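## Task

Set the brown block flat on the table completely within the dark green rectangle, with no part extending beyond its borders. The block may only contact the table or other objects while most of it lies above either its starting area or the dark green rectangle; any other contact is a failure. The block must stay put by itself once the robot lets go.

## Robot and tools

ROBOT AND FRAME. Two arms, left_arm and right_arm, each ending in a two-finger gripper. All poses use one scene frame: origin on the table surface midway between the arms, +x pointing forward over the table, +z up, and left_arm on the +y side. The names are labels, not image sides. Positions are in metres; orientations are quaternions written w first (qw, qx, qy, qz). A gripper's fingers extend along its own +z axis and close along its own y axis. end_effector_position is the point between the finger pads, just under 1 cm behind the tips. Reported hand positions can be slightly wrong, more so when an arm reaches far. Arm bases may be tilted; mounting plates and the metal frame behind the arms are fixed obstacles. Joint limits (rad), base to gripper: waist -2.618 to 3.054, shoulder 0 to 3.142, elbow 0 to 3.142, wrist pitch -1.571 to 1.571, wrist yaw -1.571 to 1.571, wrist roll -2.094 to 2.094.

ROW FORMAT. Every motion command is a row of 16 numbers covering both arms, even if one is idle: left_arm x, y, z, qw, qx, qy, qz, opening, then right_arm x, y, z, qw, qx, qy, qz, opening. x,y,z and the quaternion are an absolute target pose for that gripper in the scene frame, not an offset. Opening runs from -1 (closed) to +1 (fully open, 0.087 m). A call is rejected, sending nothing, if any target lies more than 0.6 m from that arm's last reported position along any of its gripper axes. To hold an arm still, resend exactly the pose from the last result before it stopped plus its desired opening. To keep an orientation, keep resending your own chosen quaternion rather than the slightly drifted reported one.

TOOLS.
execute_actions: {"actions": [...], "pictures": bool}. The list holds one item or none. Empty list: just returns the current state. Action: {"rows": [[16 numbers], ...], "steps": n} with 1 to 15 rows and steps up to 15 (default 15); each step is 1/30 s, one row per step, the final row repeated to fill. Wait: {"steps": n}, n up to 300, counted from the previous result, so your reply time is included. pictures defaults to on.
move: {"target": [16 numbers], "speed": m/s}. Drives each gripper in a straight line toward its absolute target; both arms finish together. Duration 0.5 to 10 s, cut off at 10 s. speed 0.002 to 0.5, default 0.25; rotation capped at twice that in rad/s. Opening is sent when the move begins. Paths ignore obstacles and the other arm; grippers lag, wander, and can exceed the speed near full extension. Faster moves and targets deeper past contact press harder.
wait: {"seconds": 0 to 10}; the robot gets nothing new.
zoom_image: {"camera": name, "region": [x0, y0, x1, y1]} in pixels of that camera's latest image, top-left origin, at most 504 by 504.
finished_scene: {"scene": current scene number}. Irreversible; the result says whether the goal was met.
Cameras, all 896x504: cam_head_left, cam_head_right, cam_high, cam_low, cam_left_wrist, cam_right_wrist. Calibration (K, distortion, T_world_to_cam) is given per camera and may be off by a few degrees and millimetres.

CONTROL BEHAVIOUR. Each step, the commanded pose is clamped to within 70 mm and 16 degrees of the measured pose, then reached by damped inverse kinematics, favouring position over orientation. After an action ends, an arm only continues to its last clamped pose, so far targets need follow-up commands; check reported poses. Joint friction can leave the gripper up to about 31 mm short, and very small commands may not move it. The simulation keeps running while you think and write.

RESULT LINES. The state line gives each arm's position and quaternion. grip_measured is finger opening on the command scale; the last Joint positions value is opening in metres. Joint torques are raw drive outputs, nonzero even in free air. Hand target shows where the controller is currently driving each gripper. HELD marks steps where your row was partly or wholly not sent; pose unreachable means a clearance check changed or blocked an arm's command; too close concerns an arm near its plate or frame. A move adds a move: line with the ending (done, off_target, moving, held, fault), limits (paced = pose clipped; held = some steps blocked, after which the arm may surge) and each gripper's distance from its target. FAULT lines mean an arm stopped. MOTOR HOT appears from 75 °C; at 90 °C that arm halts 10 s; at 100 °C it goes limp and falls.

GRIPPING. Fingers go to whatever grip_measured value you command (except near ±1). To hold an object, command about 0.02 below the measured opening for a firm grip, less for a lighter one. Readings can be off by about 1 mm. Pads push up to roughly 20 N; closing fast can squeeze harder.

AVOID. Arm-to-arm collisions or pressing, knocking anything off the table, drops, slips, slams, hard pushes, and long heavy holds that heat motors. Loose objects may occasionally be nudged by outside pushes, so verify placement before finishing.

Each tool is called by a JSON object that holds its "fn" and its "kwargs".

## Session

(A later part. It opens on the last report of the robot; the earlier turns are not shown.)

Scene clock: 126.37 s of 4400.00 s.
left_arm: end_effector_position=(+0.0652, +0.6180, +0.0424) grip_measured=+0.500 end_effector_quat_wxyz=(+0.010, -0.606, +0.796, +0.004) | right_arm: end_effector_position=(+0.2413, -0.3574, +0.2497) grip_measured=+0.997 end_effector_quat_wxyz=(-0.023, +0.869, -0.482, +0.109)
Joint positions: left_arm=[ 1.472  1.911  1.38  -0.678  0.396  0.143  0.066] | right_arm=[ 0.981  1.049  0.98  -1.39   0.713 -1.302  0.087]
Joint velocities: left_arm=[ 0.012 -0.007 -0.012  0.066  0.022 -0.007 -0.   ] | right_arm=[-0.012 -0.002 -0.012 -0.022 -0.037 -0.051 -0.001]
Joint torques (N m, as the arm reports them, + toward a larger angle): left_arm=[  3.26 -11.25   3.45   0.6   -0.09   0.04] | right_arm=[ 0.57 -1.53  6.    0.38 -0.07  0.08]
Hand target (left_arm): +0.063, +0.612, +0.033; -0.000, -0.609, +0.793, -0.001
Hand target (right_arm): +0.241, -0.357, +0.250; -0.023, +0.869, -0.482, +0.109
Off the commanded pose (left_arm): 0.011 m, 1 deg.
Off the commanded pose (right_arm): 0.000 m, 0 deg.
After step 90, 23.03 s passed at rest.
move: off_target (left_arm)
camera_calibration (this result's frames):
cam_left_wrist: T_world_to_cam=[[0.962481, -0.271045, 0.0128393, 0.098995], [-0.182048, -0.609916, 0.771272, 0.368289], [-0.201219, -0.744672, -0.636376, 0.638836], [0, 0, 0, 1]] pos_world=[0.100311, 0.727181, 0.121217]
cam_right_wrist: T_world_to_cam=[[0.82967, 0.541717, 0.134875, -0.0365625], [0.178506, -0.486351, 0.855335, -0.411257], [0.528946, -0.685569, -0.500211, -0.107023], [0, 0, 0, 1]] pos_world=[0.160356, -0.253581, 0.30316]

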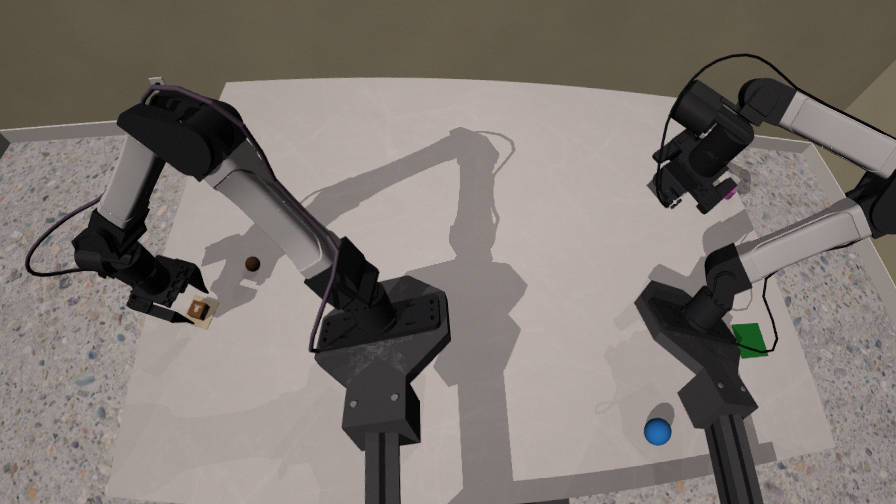

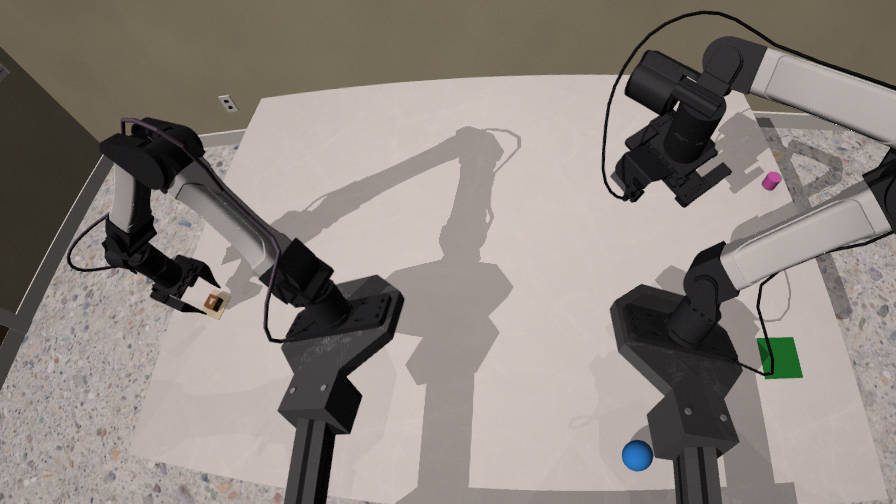

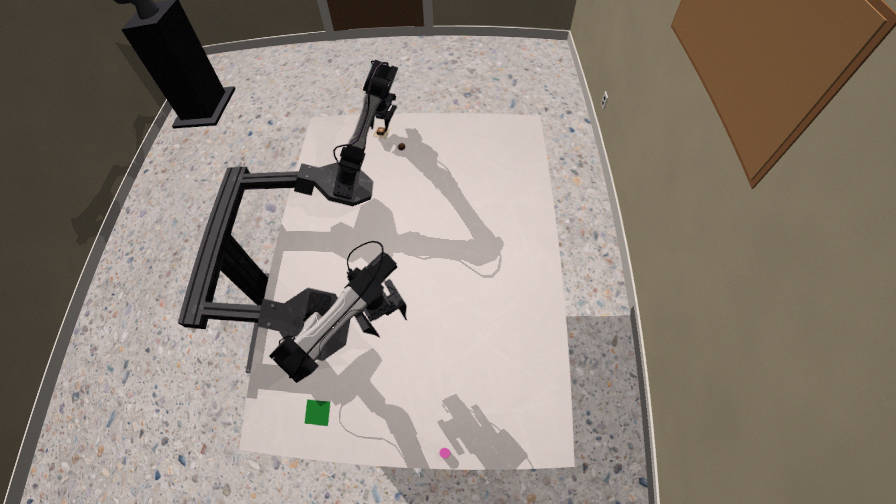

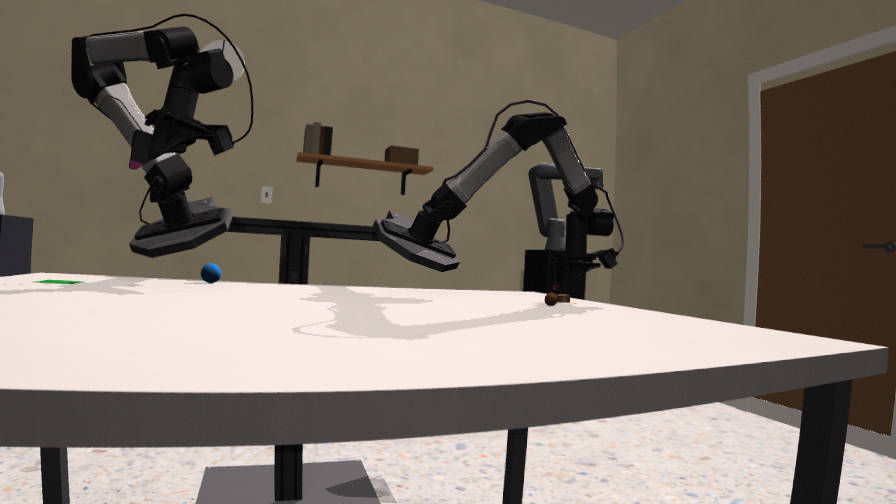

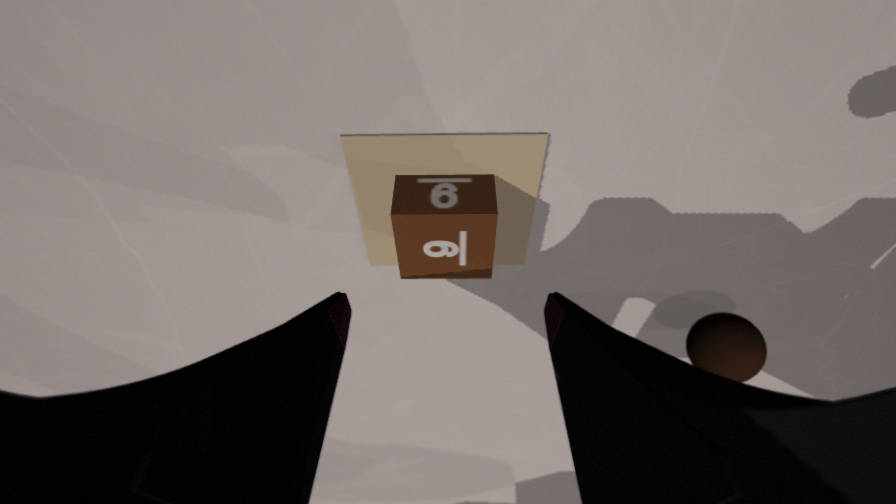

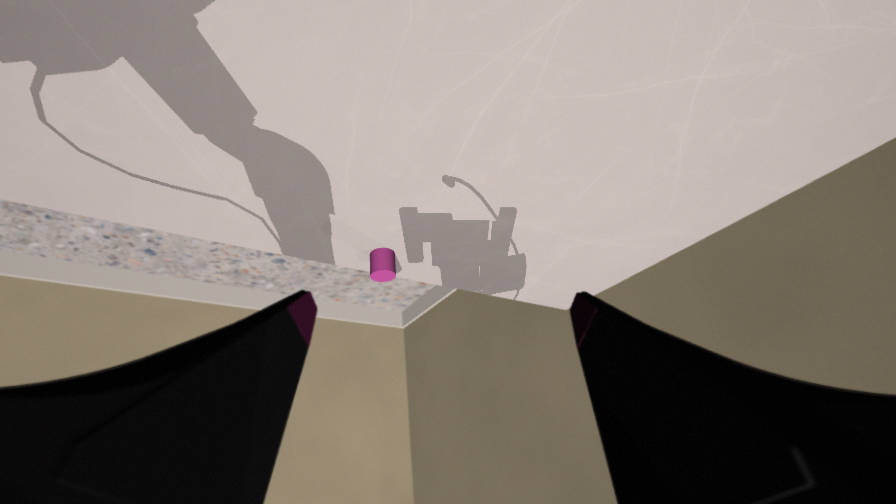

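{"fn": "move", "kwargs": {"target": [0.063,0.612,0.006,0,-0.609,0.793,0,0.5,0.2413,-0.3574,0.2497,-0.023,0.869,-0.482,0.109,1], "speed": 0.03}}

Scene clock: 135.23 s of 4400.00 s.
left_arm: end_effector_position=(+0.0657, +0.6201, +0.0168) grip_measured=+0.500 end_effector_quat_wxyz=(+0.012, -0.605, +0.796, +0.006) | right_arm: end_effector_position=(+0.2413, -0.3574, +0.2497) grip_measured=+0.997 end_effector_quat_wxyz=(-0.023, +0.869, -0.482, +0.109)
Joint positions: left_arm=[ 1.446  1.967  1.366 -0.592  0.387  0.117  0.066] | right_arm=[ 0.981  1.049  0.98  -1.39   0.713 -1.302  0.087]
Joint velocities: left_arm=[-0.012 -0.007  0.012  0.051  0.007 -0.022  0.001] | right_arm=[-0.007 -0.007  0.017 -0.051 -0.022 -0.066 -0.001]
Joint torques (N m, as the arm reports them, + toward a larger angle): left_arm=[  3.29 -11.19   3.09   0.61  -0.09   0.04] | right_arm=[ 0.57 -1.53  6.    0.37 -0.07  0.08]
Hand target (left_arm): +0.063, +0.612, +0.006; +0.000, -0.609, +0.793, -0.000
Hand target (right_arm): +0.241, -0.357, +0.250; -0.023, +0.869, -0.482, +0.109
Off the commanded pose (left_arm): 0.014 m, 2 deg.
Off the commanded pose (right_arm): 0.000 m, 0 deg.
After step 90, 4.33 s passed at rest.
move: off_target (left_arm)
camera_calibration (this result's frames):
cam_left_wrist: T_world_to_cam=[[0.962067, -0.27254, 0.0121975, 0.100369], [-0.183527, -0.613475, 0.768093, 0.391746], [-0.201853, -0.741195, -0.640223, 0.622176], [0, 0, 0, 1]] pos_world=[0.100923, 0.728835, 0.09621]
cam_right_wrist: T_world_to_cam=[[0.82967, 0.541717, 0.134875, -0.0365625], [0.178506, -0.486351, 0.855335, -0.411257], [0.528946, -0.685569, -0.500211, -0.107023], [0, 0, 0, 1]] pos_world=[0.160356, -0.253581, 0.30316]

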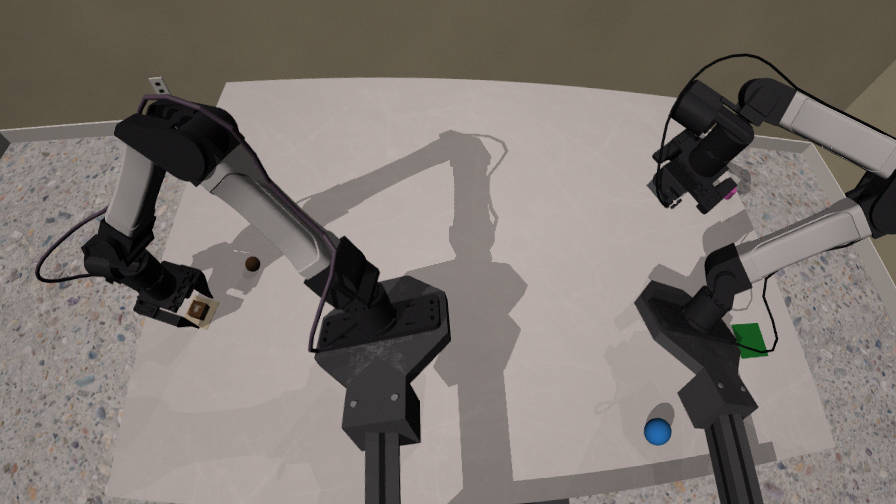

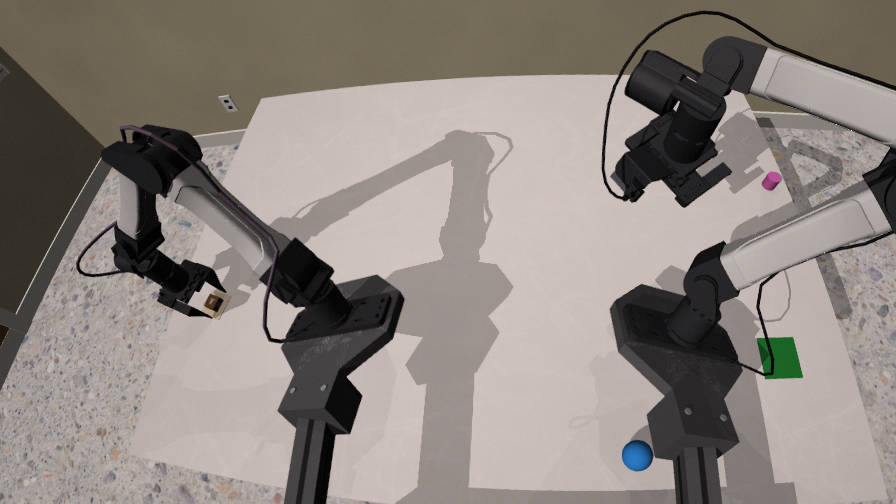

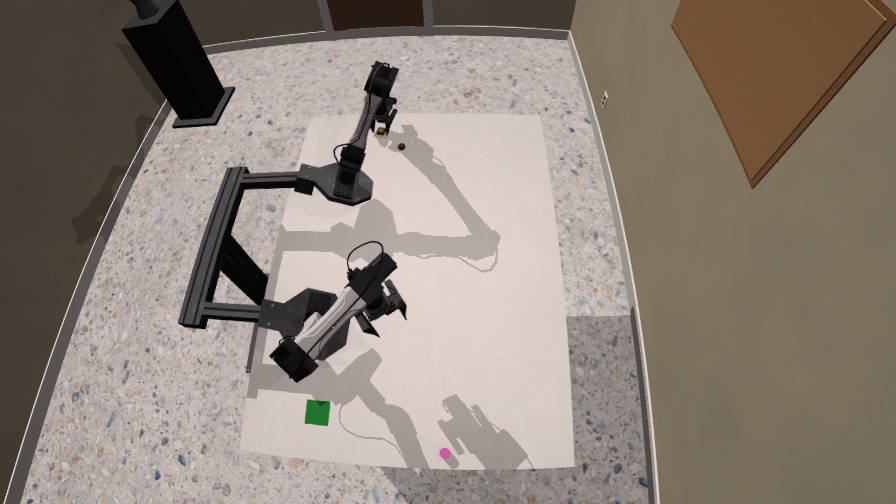

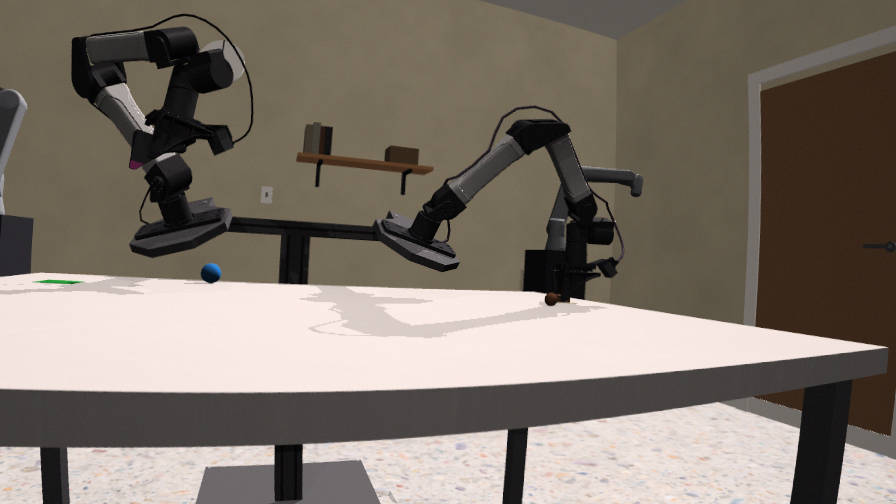

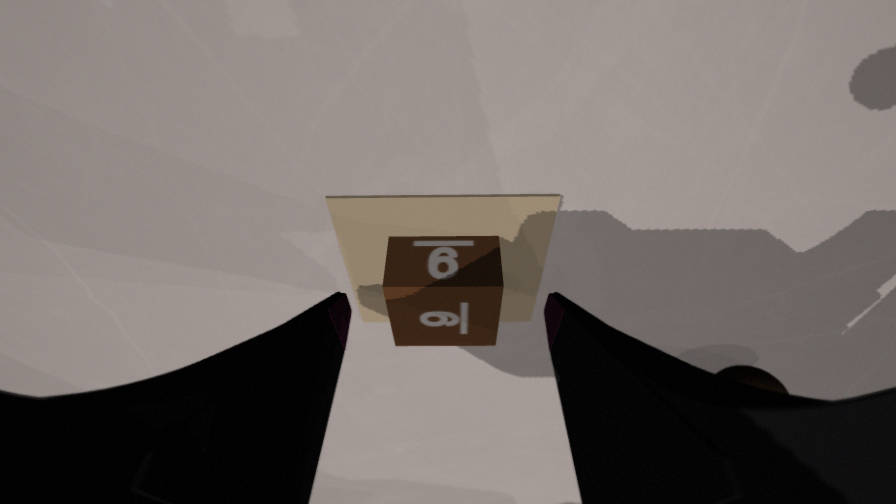

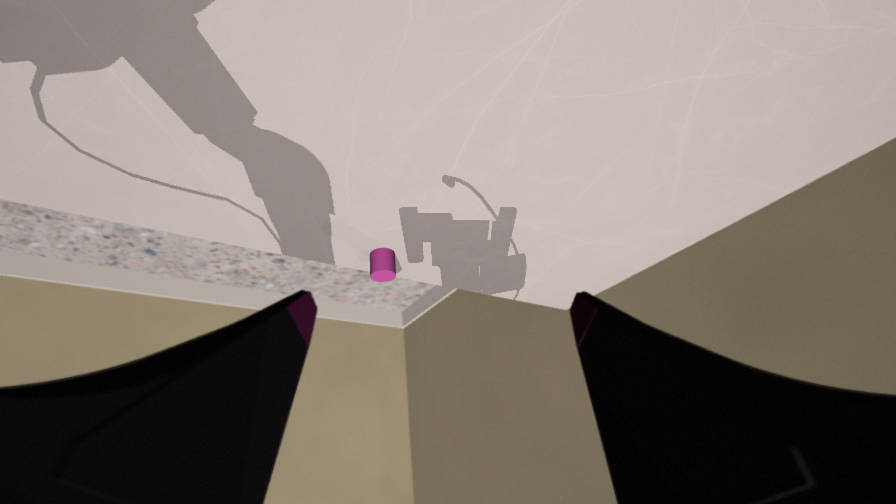

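{"fn": "move", "kwargs": {"target": [0.063,0.612,0.006,0,-0.609,0.793,0,-0.12,0.2413,-0.3574,0.2497,-0.023,0.869,-0.482,0.109,1], "speed": 0.03}}

{"fn": "move", "kwargs": {"target": [0.063,0.612,0.006,0,-0.609,0.793,0,-0.25,0.2413,-0.3574,0.2497,-0.023,0.869,-0.482,0.109,1], "speed": 0.03}}

Scene clock: 146.07 s of 4400.00 s.
left_arm: end_effector_position=(+0.0657, +0.6205, +0.0167) grip_measured=-0.120 end_effector_quat_wxyz=(+0.013, -0.605, +0.796, +0.007) | right_arm: end_effector_position=(+0.2413, -0.3574, +0.2497) grip_measured=+0.997 end_effector_quat_wxyz=(-0.023, +0.869, -0.482, +0.109)
Joint positions: left_arm=[ 1.446  1.967  1.366 -0.591  0.386  0.116  0.039] | right_arm=[ 0.981  1.049  0.98  -1.39   0.713 -1.302  0.087]
Joint velocities: left_arm=[-0.012 -0.002 -0.022  0.007  0.007  0.007 -0.   ] | right_arm=[ 0.007  0.017 -0.012 -0.007 -0.022 -0.007 -0.001]
Joint torques (N m, as the arm reports them, + toward a larger angle): left_arm=[  3.29 -11.26   3.04   0.59  -0.09   0.05] | right_arm=[ 0.58 -1.54  6.01  0.37 -0.07  0.08]
Hand target (left_arm): +0.063, +0.612, +0.006; -0.000, -0.609, +0.793, -0.000
Hand target (right_arm): +0.241, -0.357, +0.250; -0.023, +0.869, -0.482, +0.109
Off the commanded pose (left_arm): 0.014 m, 2 deg.
Off the commanded pose (right_arm): 0.000 m, 0 deg.
After step 90, 7.10 s passed at rest.
move: off_target (left_arm)
camera_calibration (this result's frames):
cam_left_wrist: T_world_to_cam=[[0.962087, -0.272495, 0.0116062, 0.10047], [-0.183405, -0.614872, 0.767004, 0.392951], [-0.201869, -0.740053, -0.641538, 0.621793], [0, 0, 0, 1]] pos_world=[0.100929, 0.729151, 0.0963427]
cam_right_wrist: T_world_to_cam=[[0.82967, 0.541717, 0.134875, -0.0365625], [0.178506, -0.486351, 0.855335, -0.411257], [0.528946, -0.685569, -0.500211, -0.107023], [0, 0, 0, 1]] pos_world=[0.160356, -0.253581, 0.30316]

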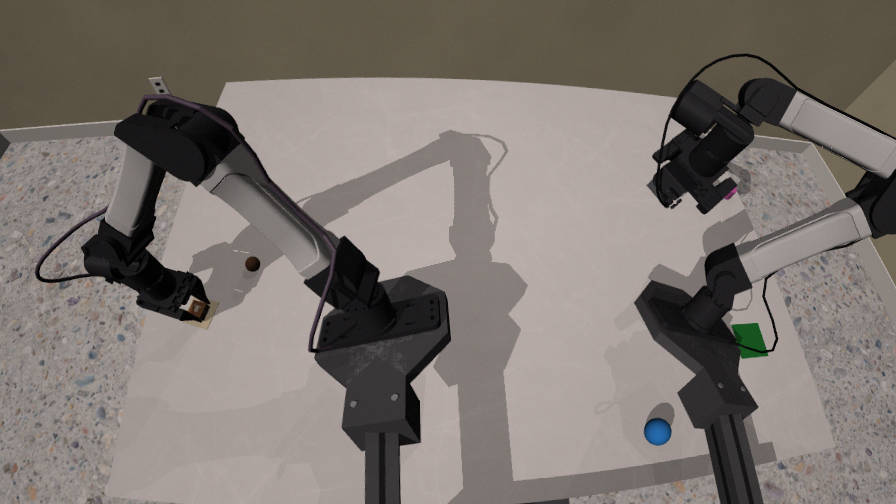

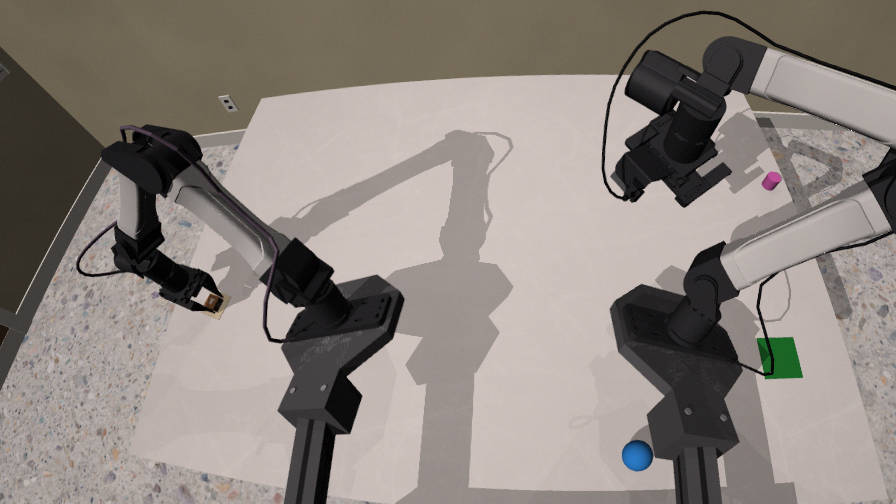

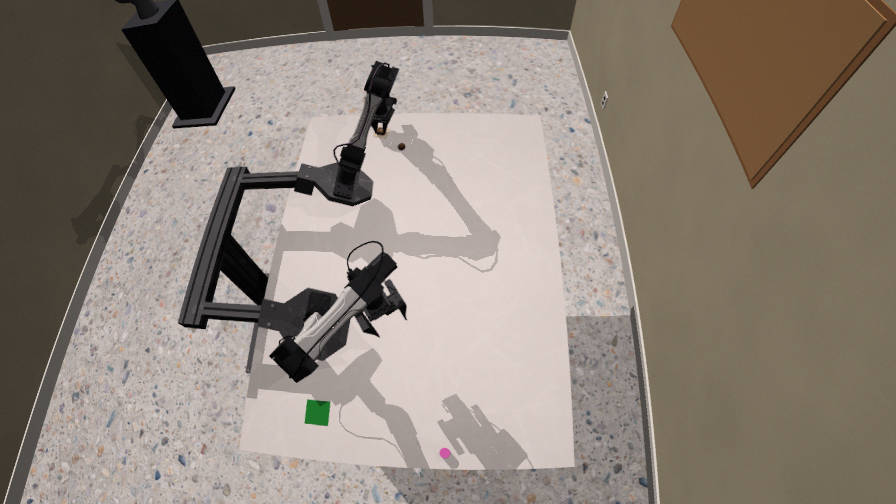

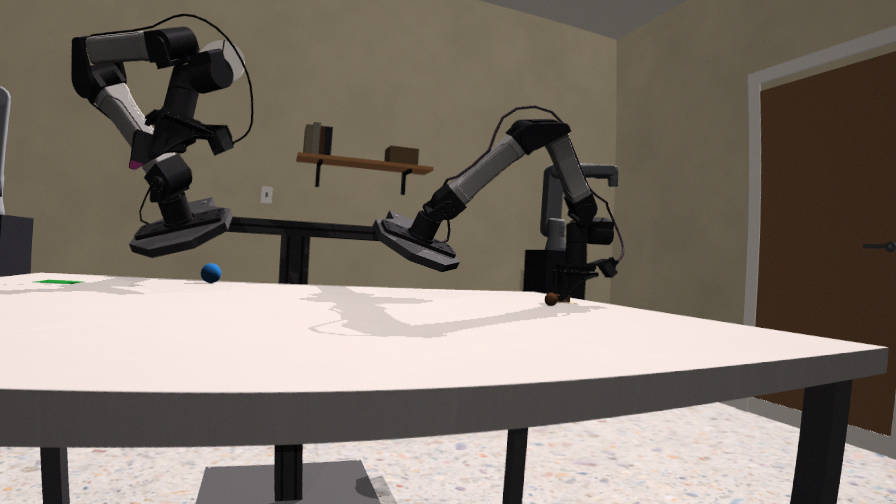

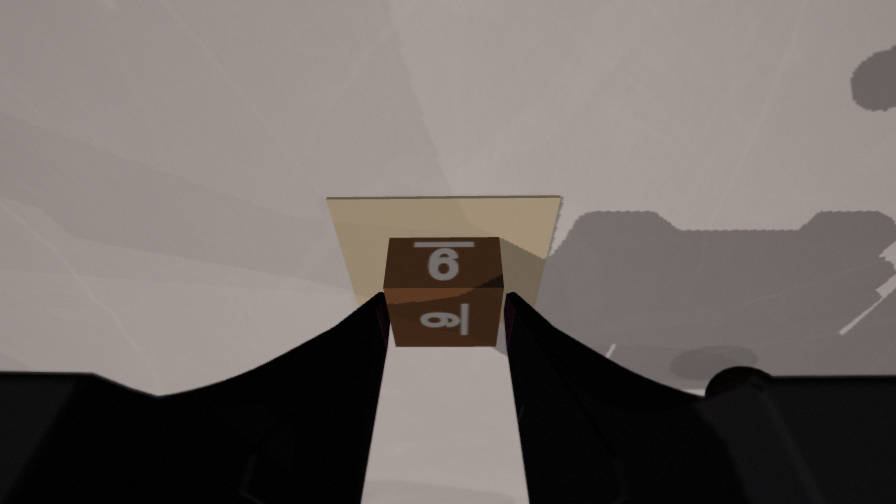

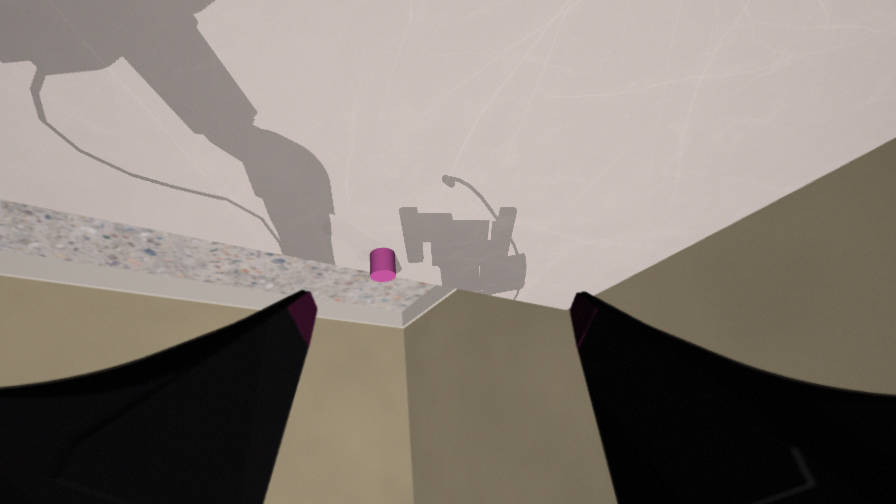

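Scene clock: 146.80 s of 4400.00 s.
left_arm: end_effector_position=(+0.0657, +0.6205, +0.0167) grip_measured=-0.250 end_effector_quat_wxyz=(+0.013, -0.605, +0.796, +0.007) | right_arm: end_effector_position=(+0.2413, -0.3574, +0.2497) grip_measured=+0.997 end_effector_quat_wxyz=(-0.023, +0.869, -0.482, +0.109)
Joint positions: left_arm=[ 1.446  1.967  1.366 -0.591  0.386  0.116  0.033] | right_arm=[ 0.981  1.049  0.98  -1.39   0.713 -1.302  0.087]
Joint velocities: left_arm=[-0.017  0.007 -0.002 -0.007 -0.007 -0.066 -0.   ] | right_arm=[-0.007 -0.022 -0.022 -0.037 -0.007 -0.022 -0.   ]
Joint torques (N m, as the arm reports them, + toward a larger angle): left_arm=[  3.3  -11.29   3.     0.6   -0.08   0.05] | right_arm=[ 0.56 -1.55  6.    0.37 -0.07  0.08]
Hand target (left_arm): +0.063, +0.612, +0.006; -0.000, -0.609, +0.793, -0.000
Hand target (right_arm): +0.241, -0.357, +0.250; -0.023, +0.869, -0.482, +0.109
Off the commanded pose (left_arm): 0.014 m, 2 deg.
Off the commanded pose (right_arm): 0.000 m, 0 deg.
move: off_target (left_arm)
camera_calibration (this result's frames):
cam_left_wrist: T_world_to_cam=[[0.962087, -0.272495, 0.0116062, 0.10047], [-0.183405, -0.614872, 0.767004, 0.392951], [-0.201869, -0.740053, -0.641538, 0.621793], [0, 0, 0, 1]] pos_world=[0.100929, 0.729151, 0.0963427]
cam_right_wrist: T_world_to_cam=[[0.82967, 0.541717, 0.134875, -0.0365625], [0.178506, -0.486351, 0.855335, -0.411257], [0.528946, -0.685569, -0.500211, -0.107023], [0, 0, 0, 1]] pos_world=[0.160356, -0.253581, 0.30316]

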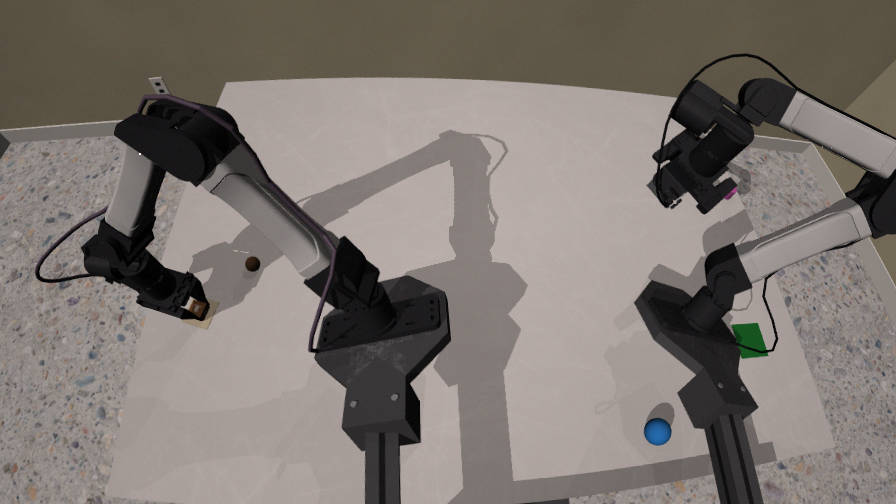

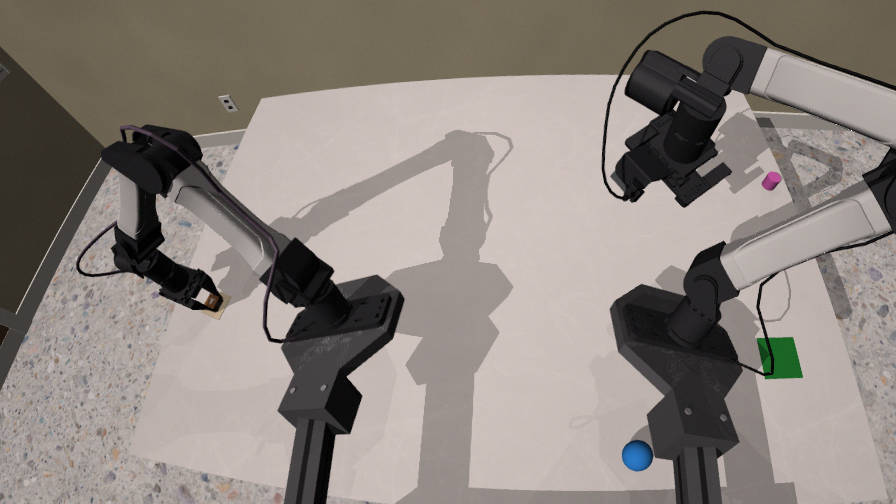

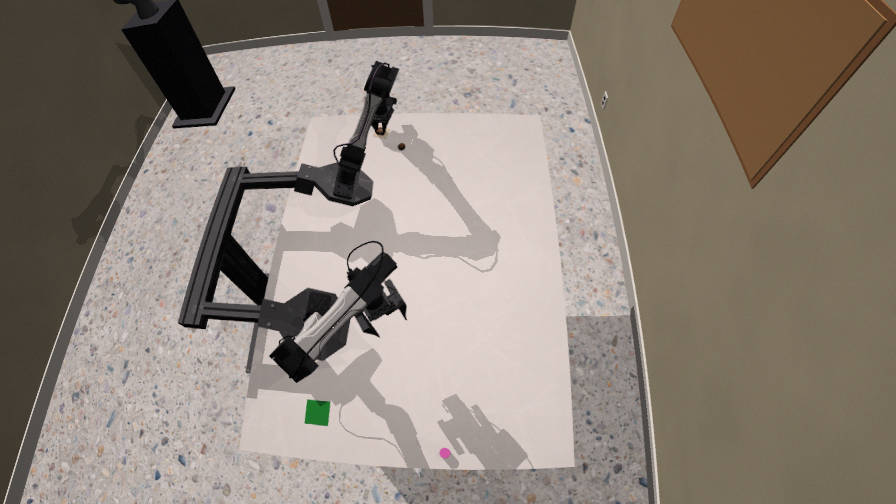

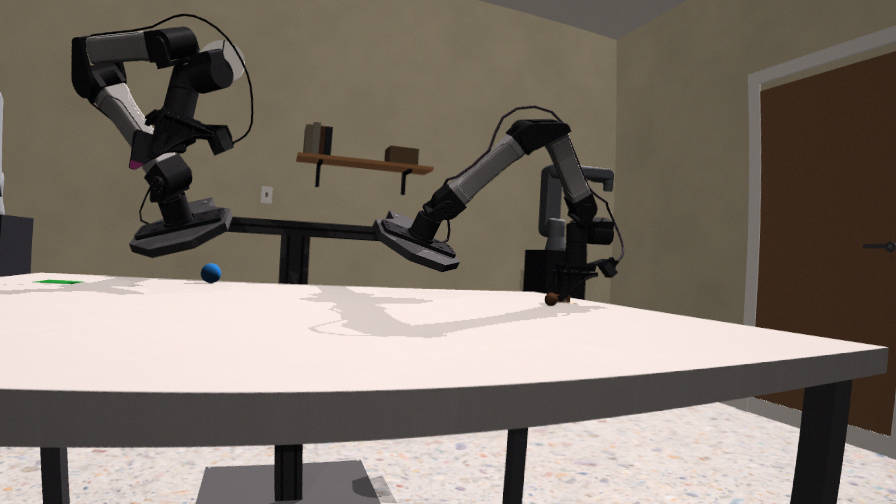

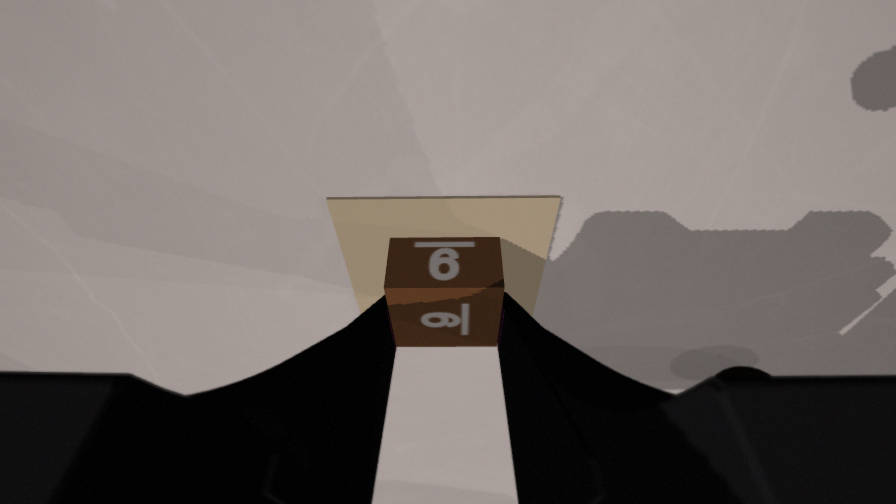

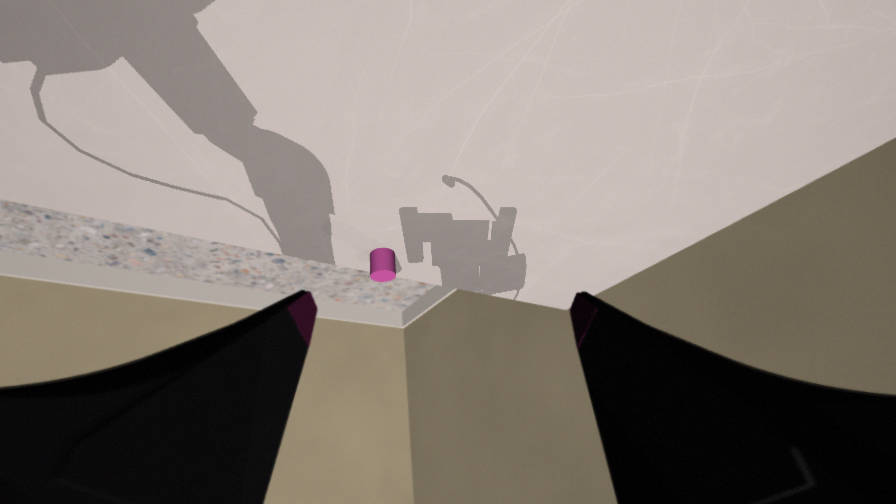

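{"fn": "execute_actions", "kwargs": {"actions": [{"rows":[[0.063,0.612,0.006,0,-0.609,0.793,0,-0.29,0.2413,-0.3574,0.2497,-0.023,0.869,-0.482,0.109,1]],"steps":15}], "pictures": false}}

Scene clock: 152.20 s of 4400.00 s.
left_arm: end_effector_position=(+0.0657, +0.6205, +0.0167) grip_measured=-0.271 end_effector_quat_wxyz=(+0.013, -0.605, +0.796, +0.007) | right_arm: end_effector_position=(+0.2413, -0.3574, +0.2497) grip_measured=+0.997 end_effector_quat_wxyz=(-0.023, +0.869, -0.482, +0.109)
Joint positions: left_arm=[ 1.446  1.967  1.366 -0.591  0.386  0.116  0.032] | right_arm=[ 0.981  1.049  0.98  -1.39   0.713 -1.302  0.087]
Joint velocities: left_arm=[-0.012 -0.007 -0.007 -0.007 -0.037 -0.037  0.   ] | right_arm=[-0.002 -0.007 -0.002 -0.037 -0.051  0.022  0.   ]
Joint torques (N m, as the arm reports them, + toward a larger angle): left_arm=[  3.35 -11.32   3.     0.6   -0.08   0.05] | right_arm=[ 0.58 -1.54  5.99  0.37 -0.07  0.08]
Hand target (left_arm): +0.063, +0.612, +0.006; -0.000, -0.609, +0.793, -0.000
Hand target (right_arm): +0.241, -0.357, +0.250; -0.023, +0.869, -0.482, +0.109
Off the commanded pose (left_arm): 0.014 m, 2 deg.
Off the commanded pose (right_arm): 0.000 m, 0 deg.
Steps of this call (steps 1 to 90: nothing new was sent; then 1.90 s passed at rest; steps 91 to 105: all 15 steps of this action). Readings (end_effector_position):
91: left_arm (+0.0657, +0.6205, +0.0167) | right_arm (+0.2413, -0.3574, +0.2497)
92: left_arm (+0.0657, +0.6205, +0.0167) | right_arm (+0.2413, -0.3574, +0.2497)
94: left_arm (+0.0657, +0.6205, +0.0167) | right_arm (+0.2413, -0.3574, +0.2497)
98: left_arm (+0.0657, +0.6205, +0.0167) | right_arm (+0.2413, -0.3574, +0.2497)
105: the state above

{"fn": "move", "kwargs": {"target": [0.066,0.615,0.16,0,-0.609,0.793,0,-0.295,0.266,-0.25,0.265,0.492,-0.511,0.5,0.496,0.6], "speed": 0.2}}

Scene clock: 184.70 s of 4400.00 s.
left_arm: end_effector_position=(+0.0633, +0.6107, +0.1497) grip_measured=-0.271 end_effector_quat_wxyz=(-0.011, -0.613, +0.790, -0.007) | right_arm: end_effector_position=(+0.2691, -0.2526, +0.2673) grip_measured=+0.600 end_effector_quat_wxyz=(-0.489, +0.536, -0.498, -0.475)
Joint positions: left_arm=[ 1.584  1.78   1.591 -1.115  0.414  0.261  0.032] | right_arm=[ 0.     1.31   1.087 -1.385 -1.187 -2.077  0.07 ]
Joint velocities: left_arm=[ 0.002  0.002 -0.007  0.051 -0.007 -0.095  0.   ] | right_arm=[ 0.007 -0.032 -0.012 -0.051 -0.095 -0.11  -0.   ]
Joint torques (N m, as the arm reports them, + toward a larger angle): left_arm=[  4.88 -14.09   6.21   0.24   0.15   0.2 ] | right_arm=[ 0.2  -5.5   3.73 -0.49 -0.56 -0.02]
Hand target (left_arm): +0.066, +0.614, +0.161; +0.000, -0.609, +0.793, +0.000
Hand target (right_arm): +0.264, -0.251, +0.262; -0.482, +0.523, -0.504, -0.490
Off the commanded pose (left_arm): 0.011 m, 2 deg.
Off the commanded pose (right_arm): 0.005 m, 4 deg.
After step 90, 24.57 s passed at rest.
move: off_target (left_arm, right_arm)
camera_calibration (this result's frames):
cam_left_wrist: T_world_to_cam=[[0.967278, -0.253662, 0.00531372, 0.0876393], [-0.156157, -0.578699, 0.800451, 0.255633], [-0.199969, -0.775089, -0.599374, 0.714312], [0, 0, 0, 1]] pos_world=[0.0979875, 0.723821, 0.223053]
cam_right_wrist: T_world_to_cam=[[0.99749, 0.0359224, 0.0610255, -0.271962], [0.0649434, -0.807606, -0.586136, -0.0455293], [0.0282291, 0.588628, -0.807911, 0.49778], [0, 0, 0, 1]] pos_world=[0.260184, -0.320008, 0.392072]

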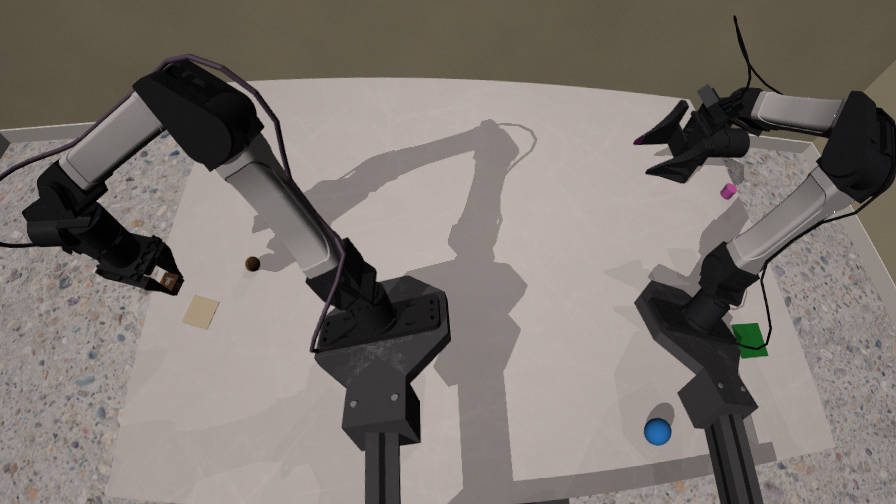

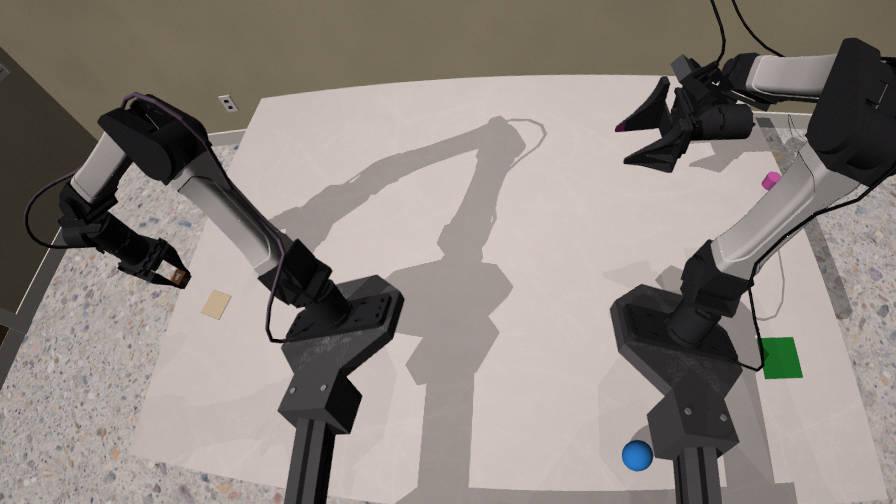

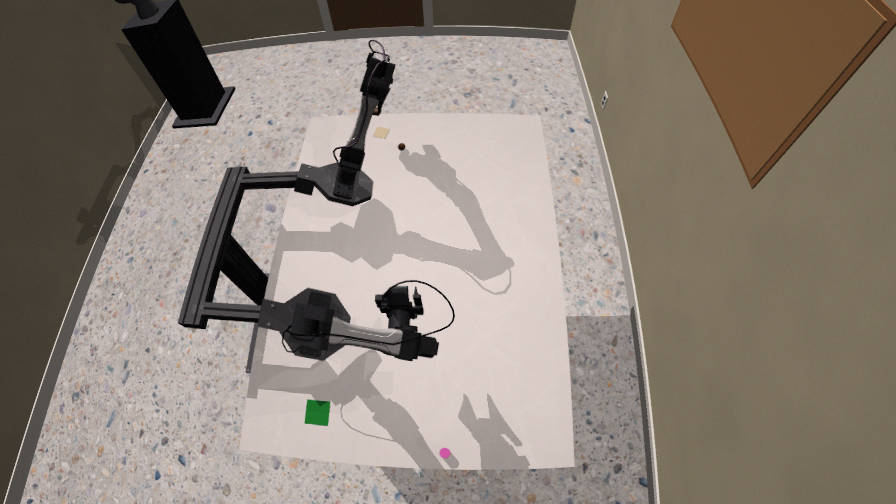

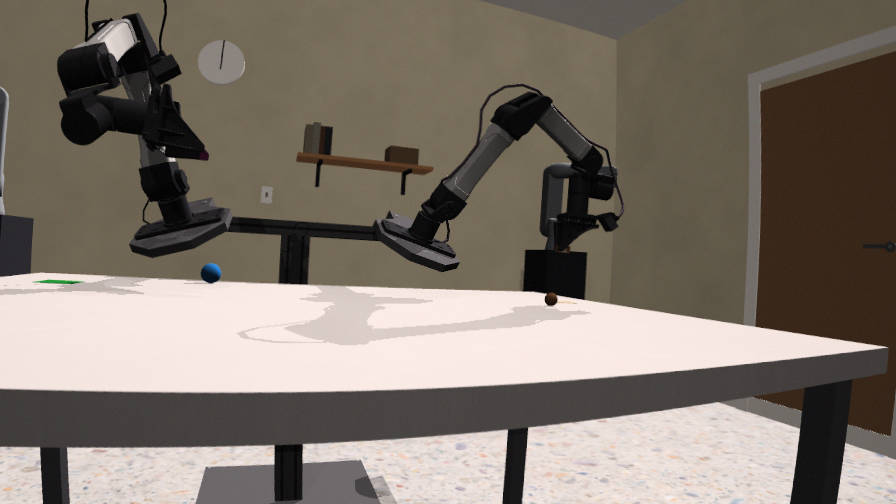

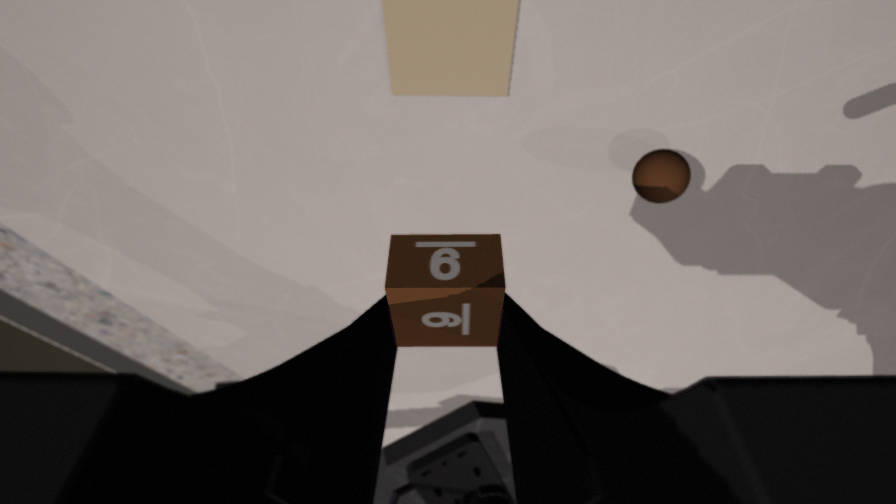

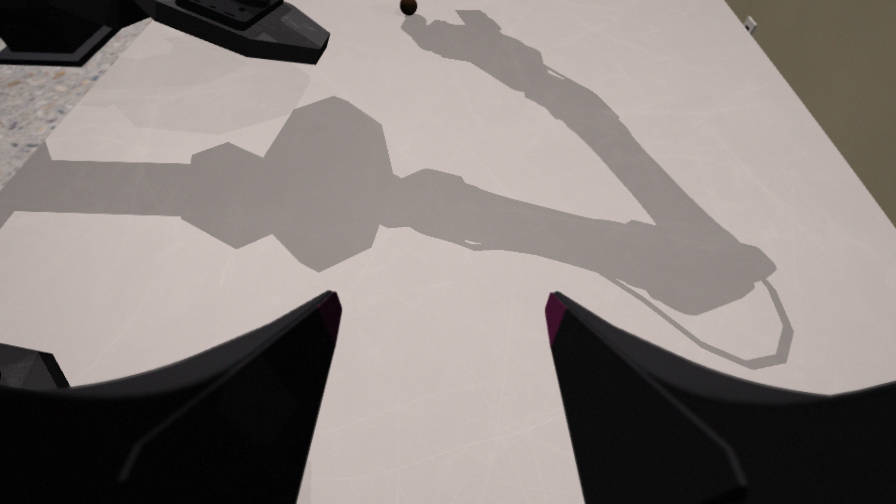

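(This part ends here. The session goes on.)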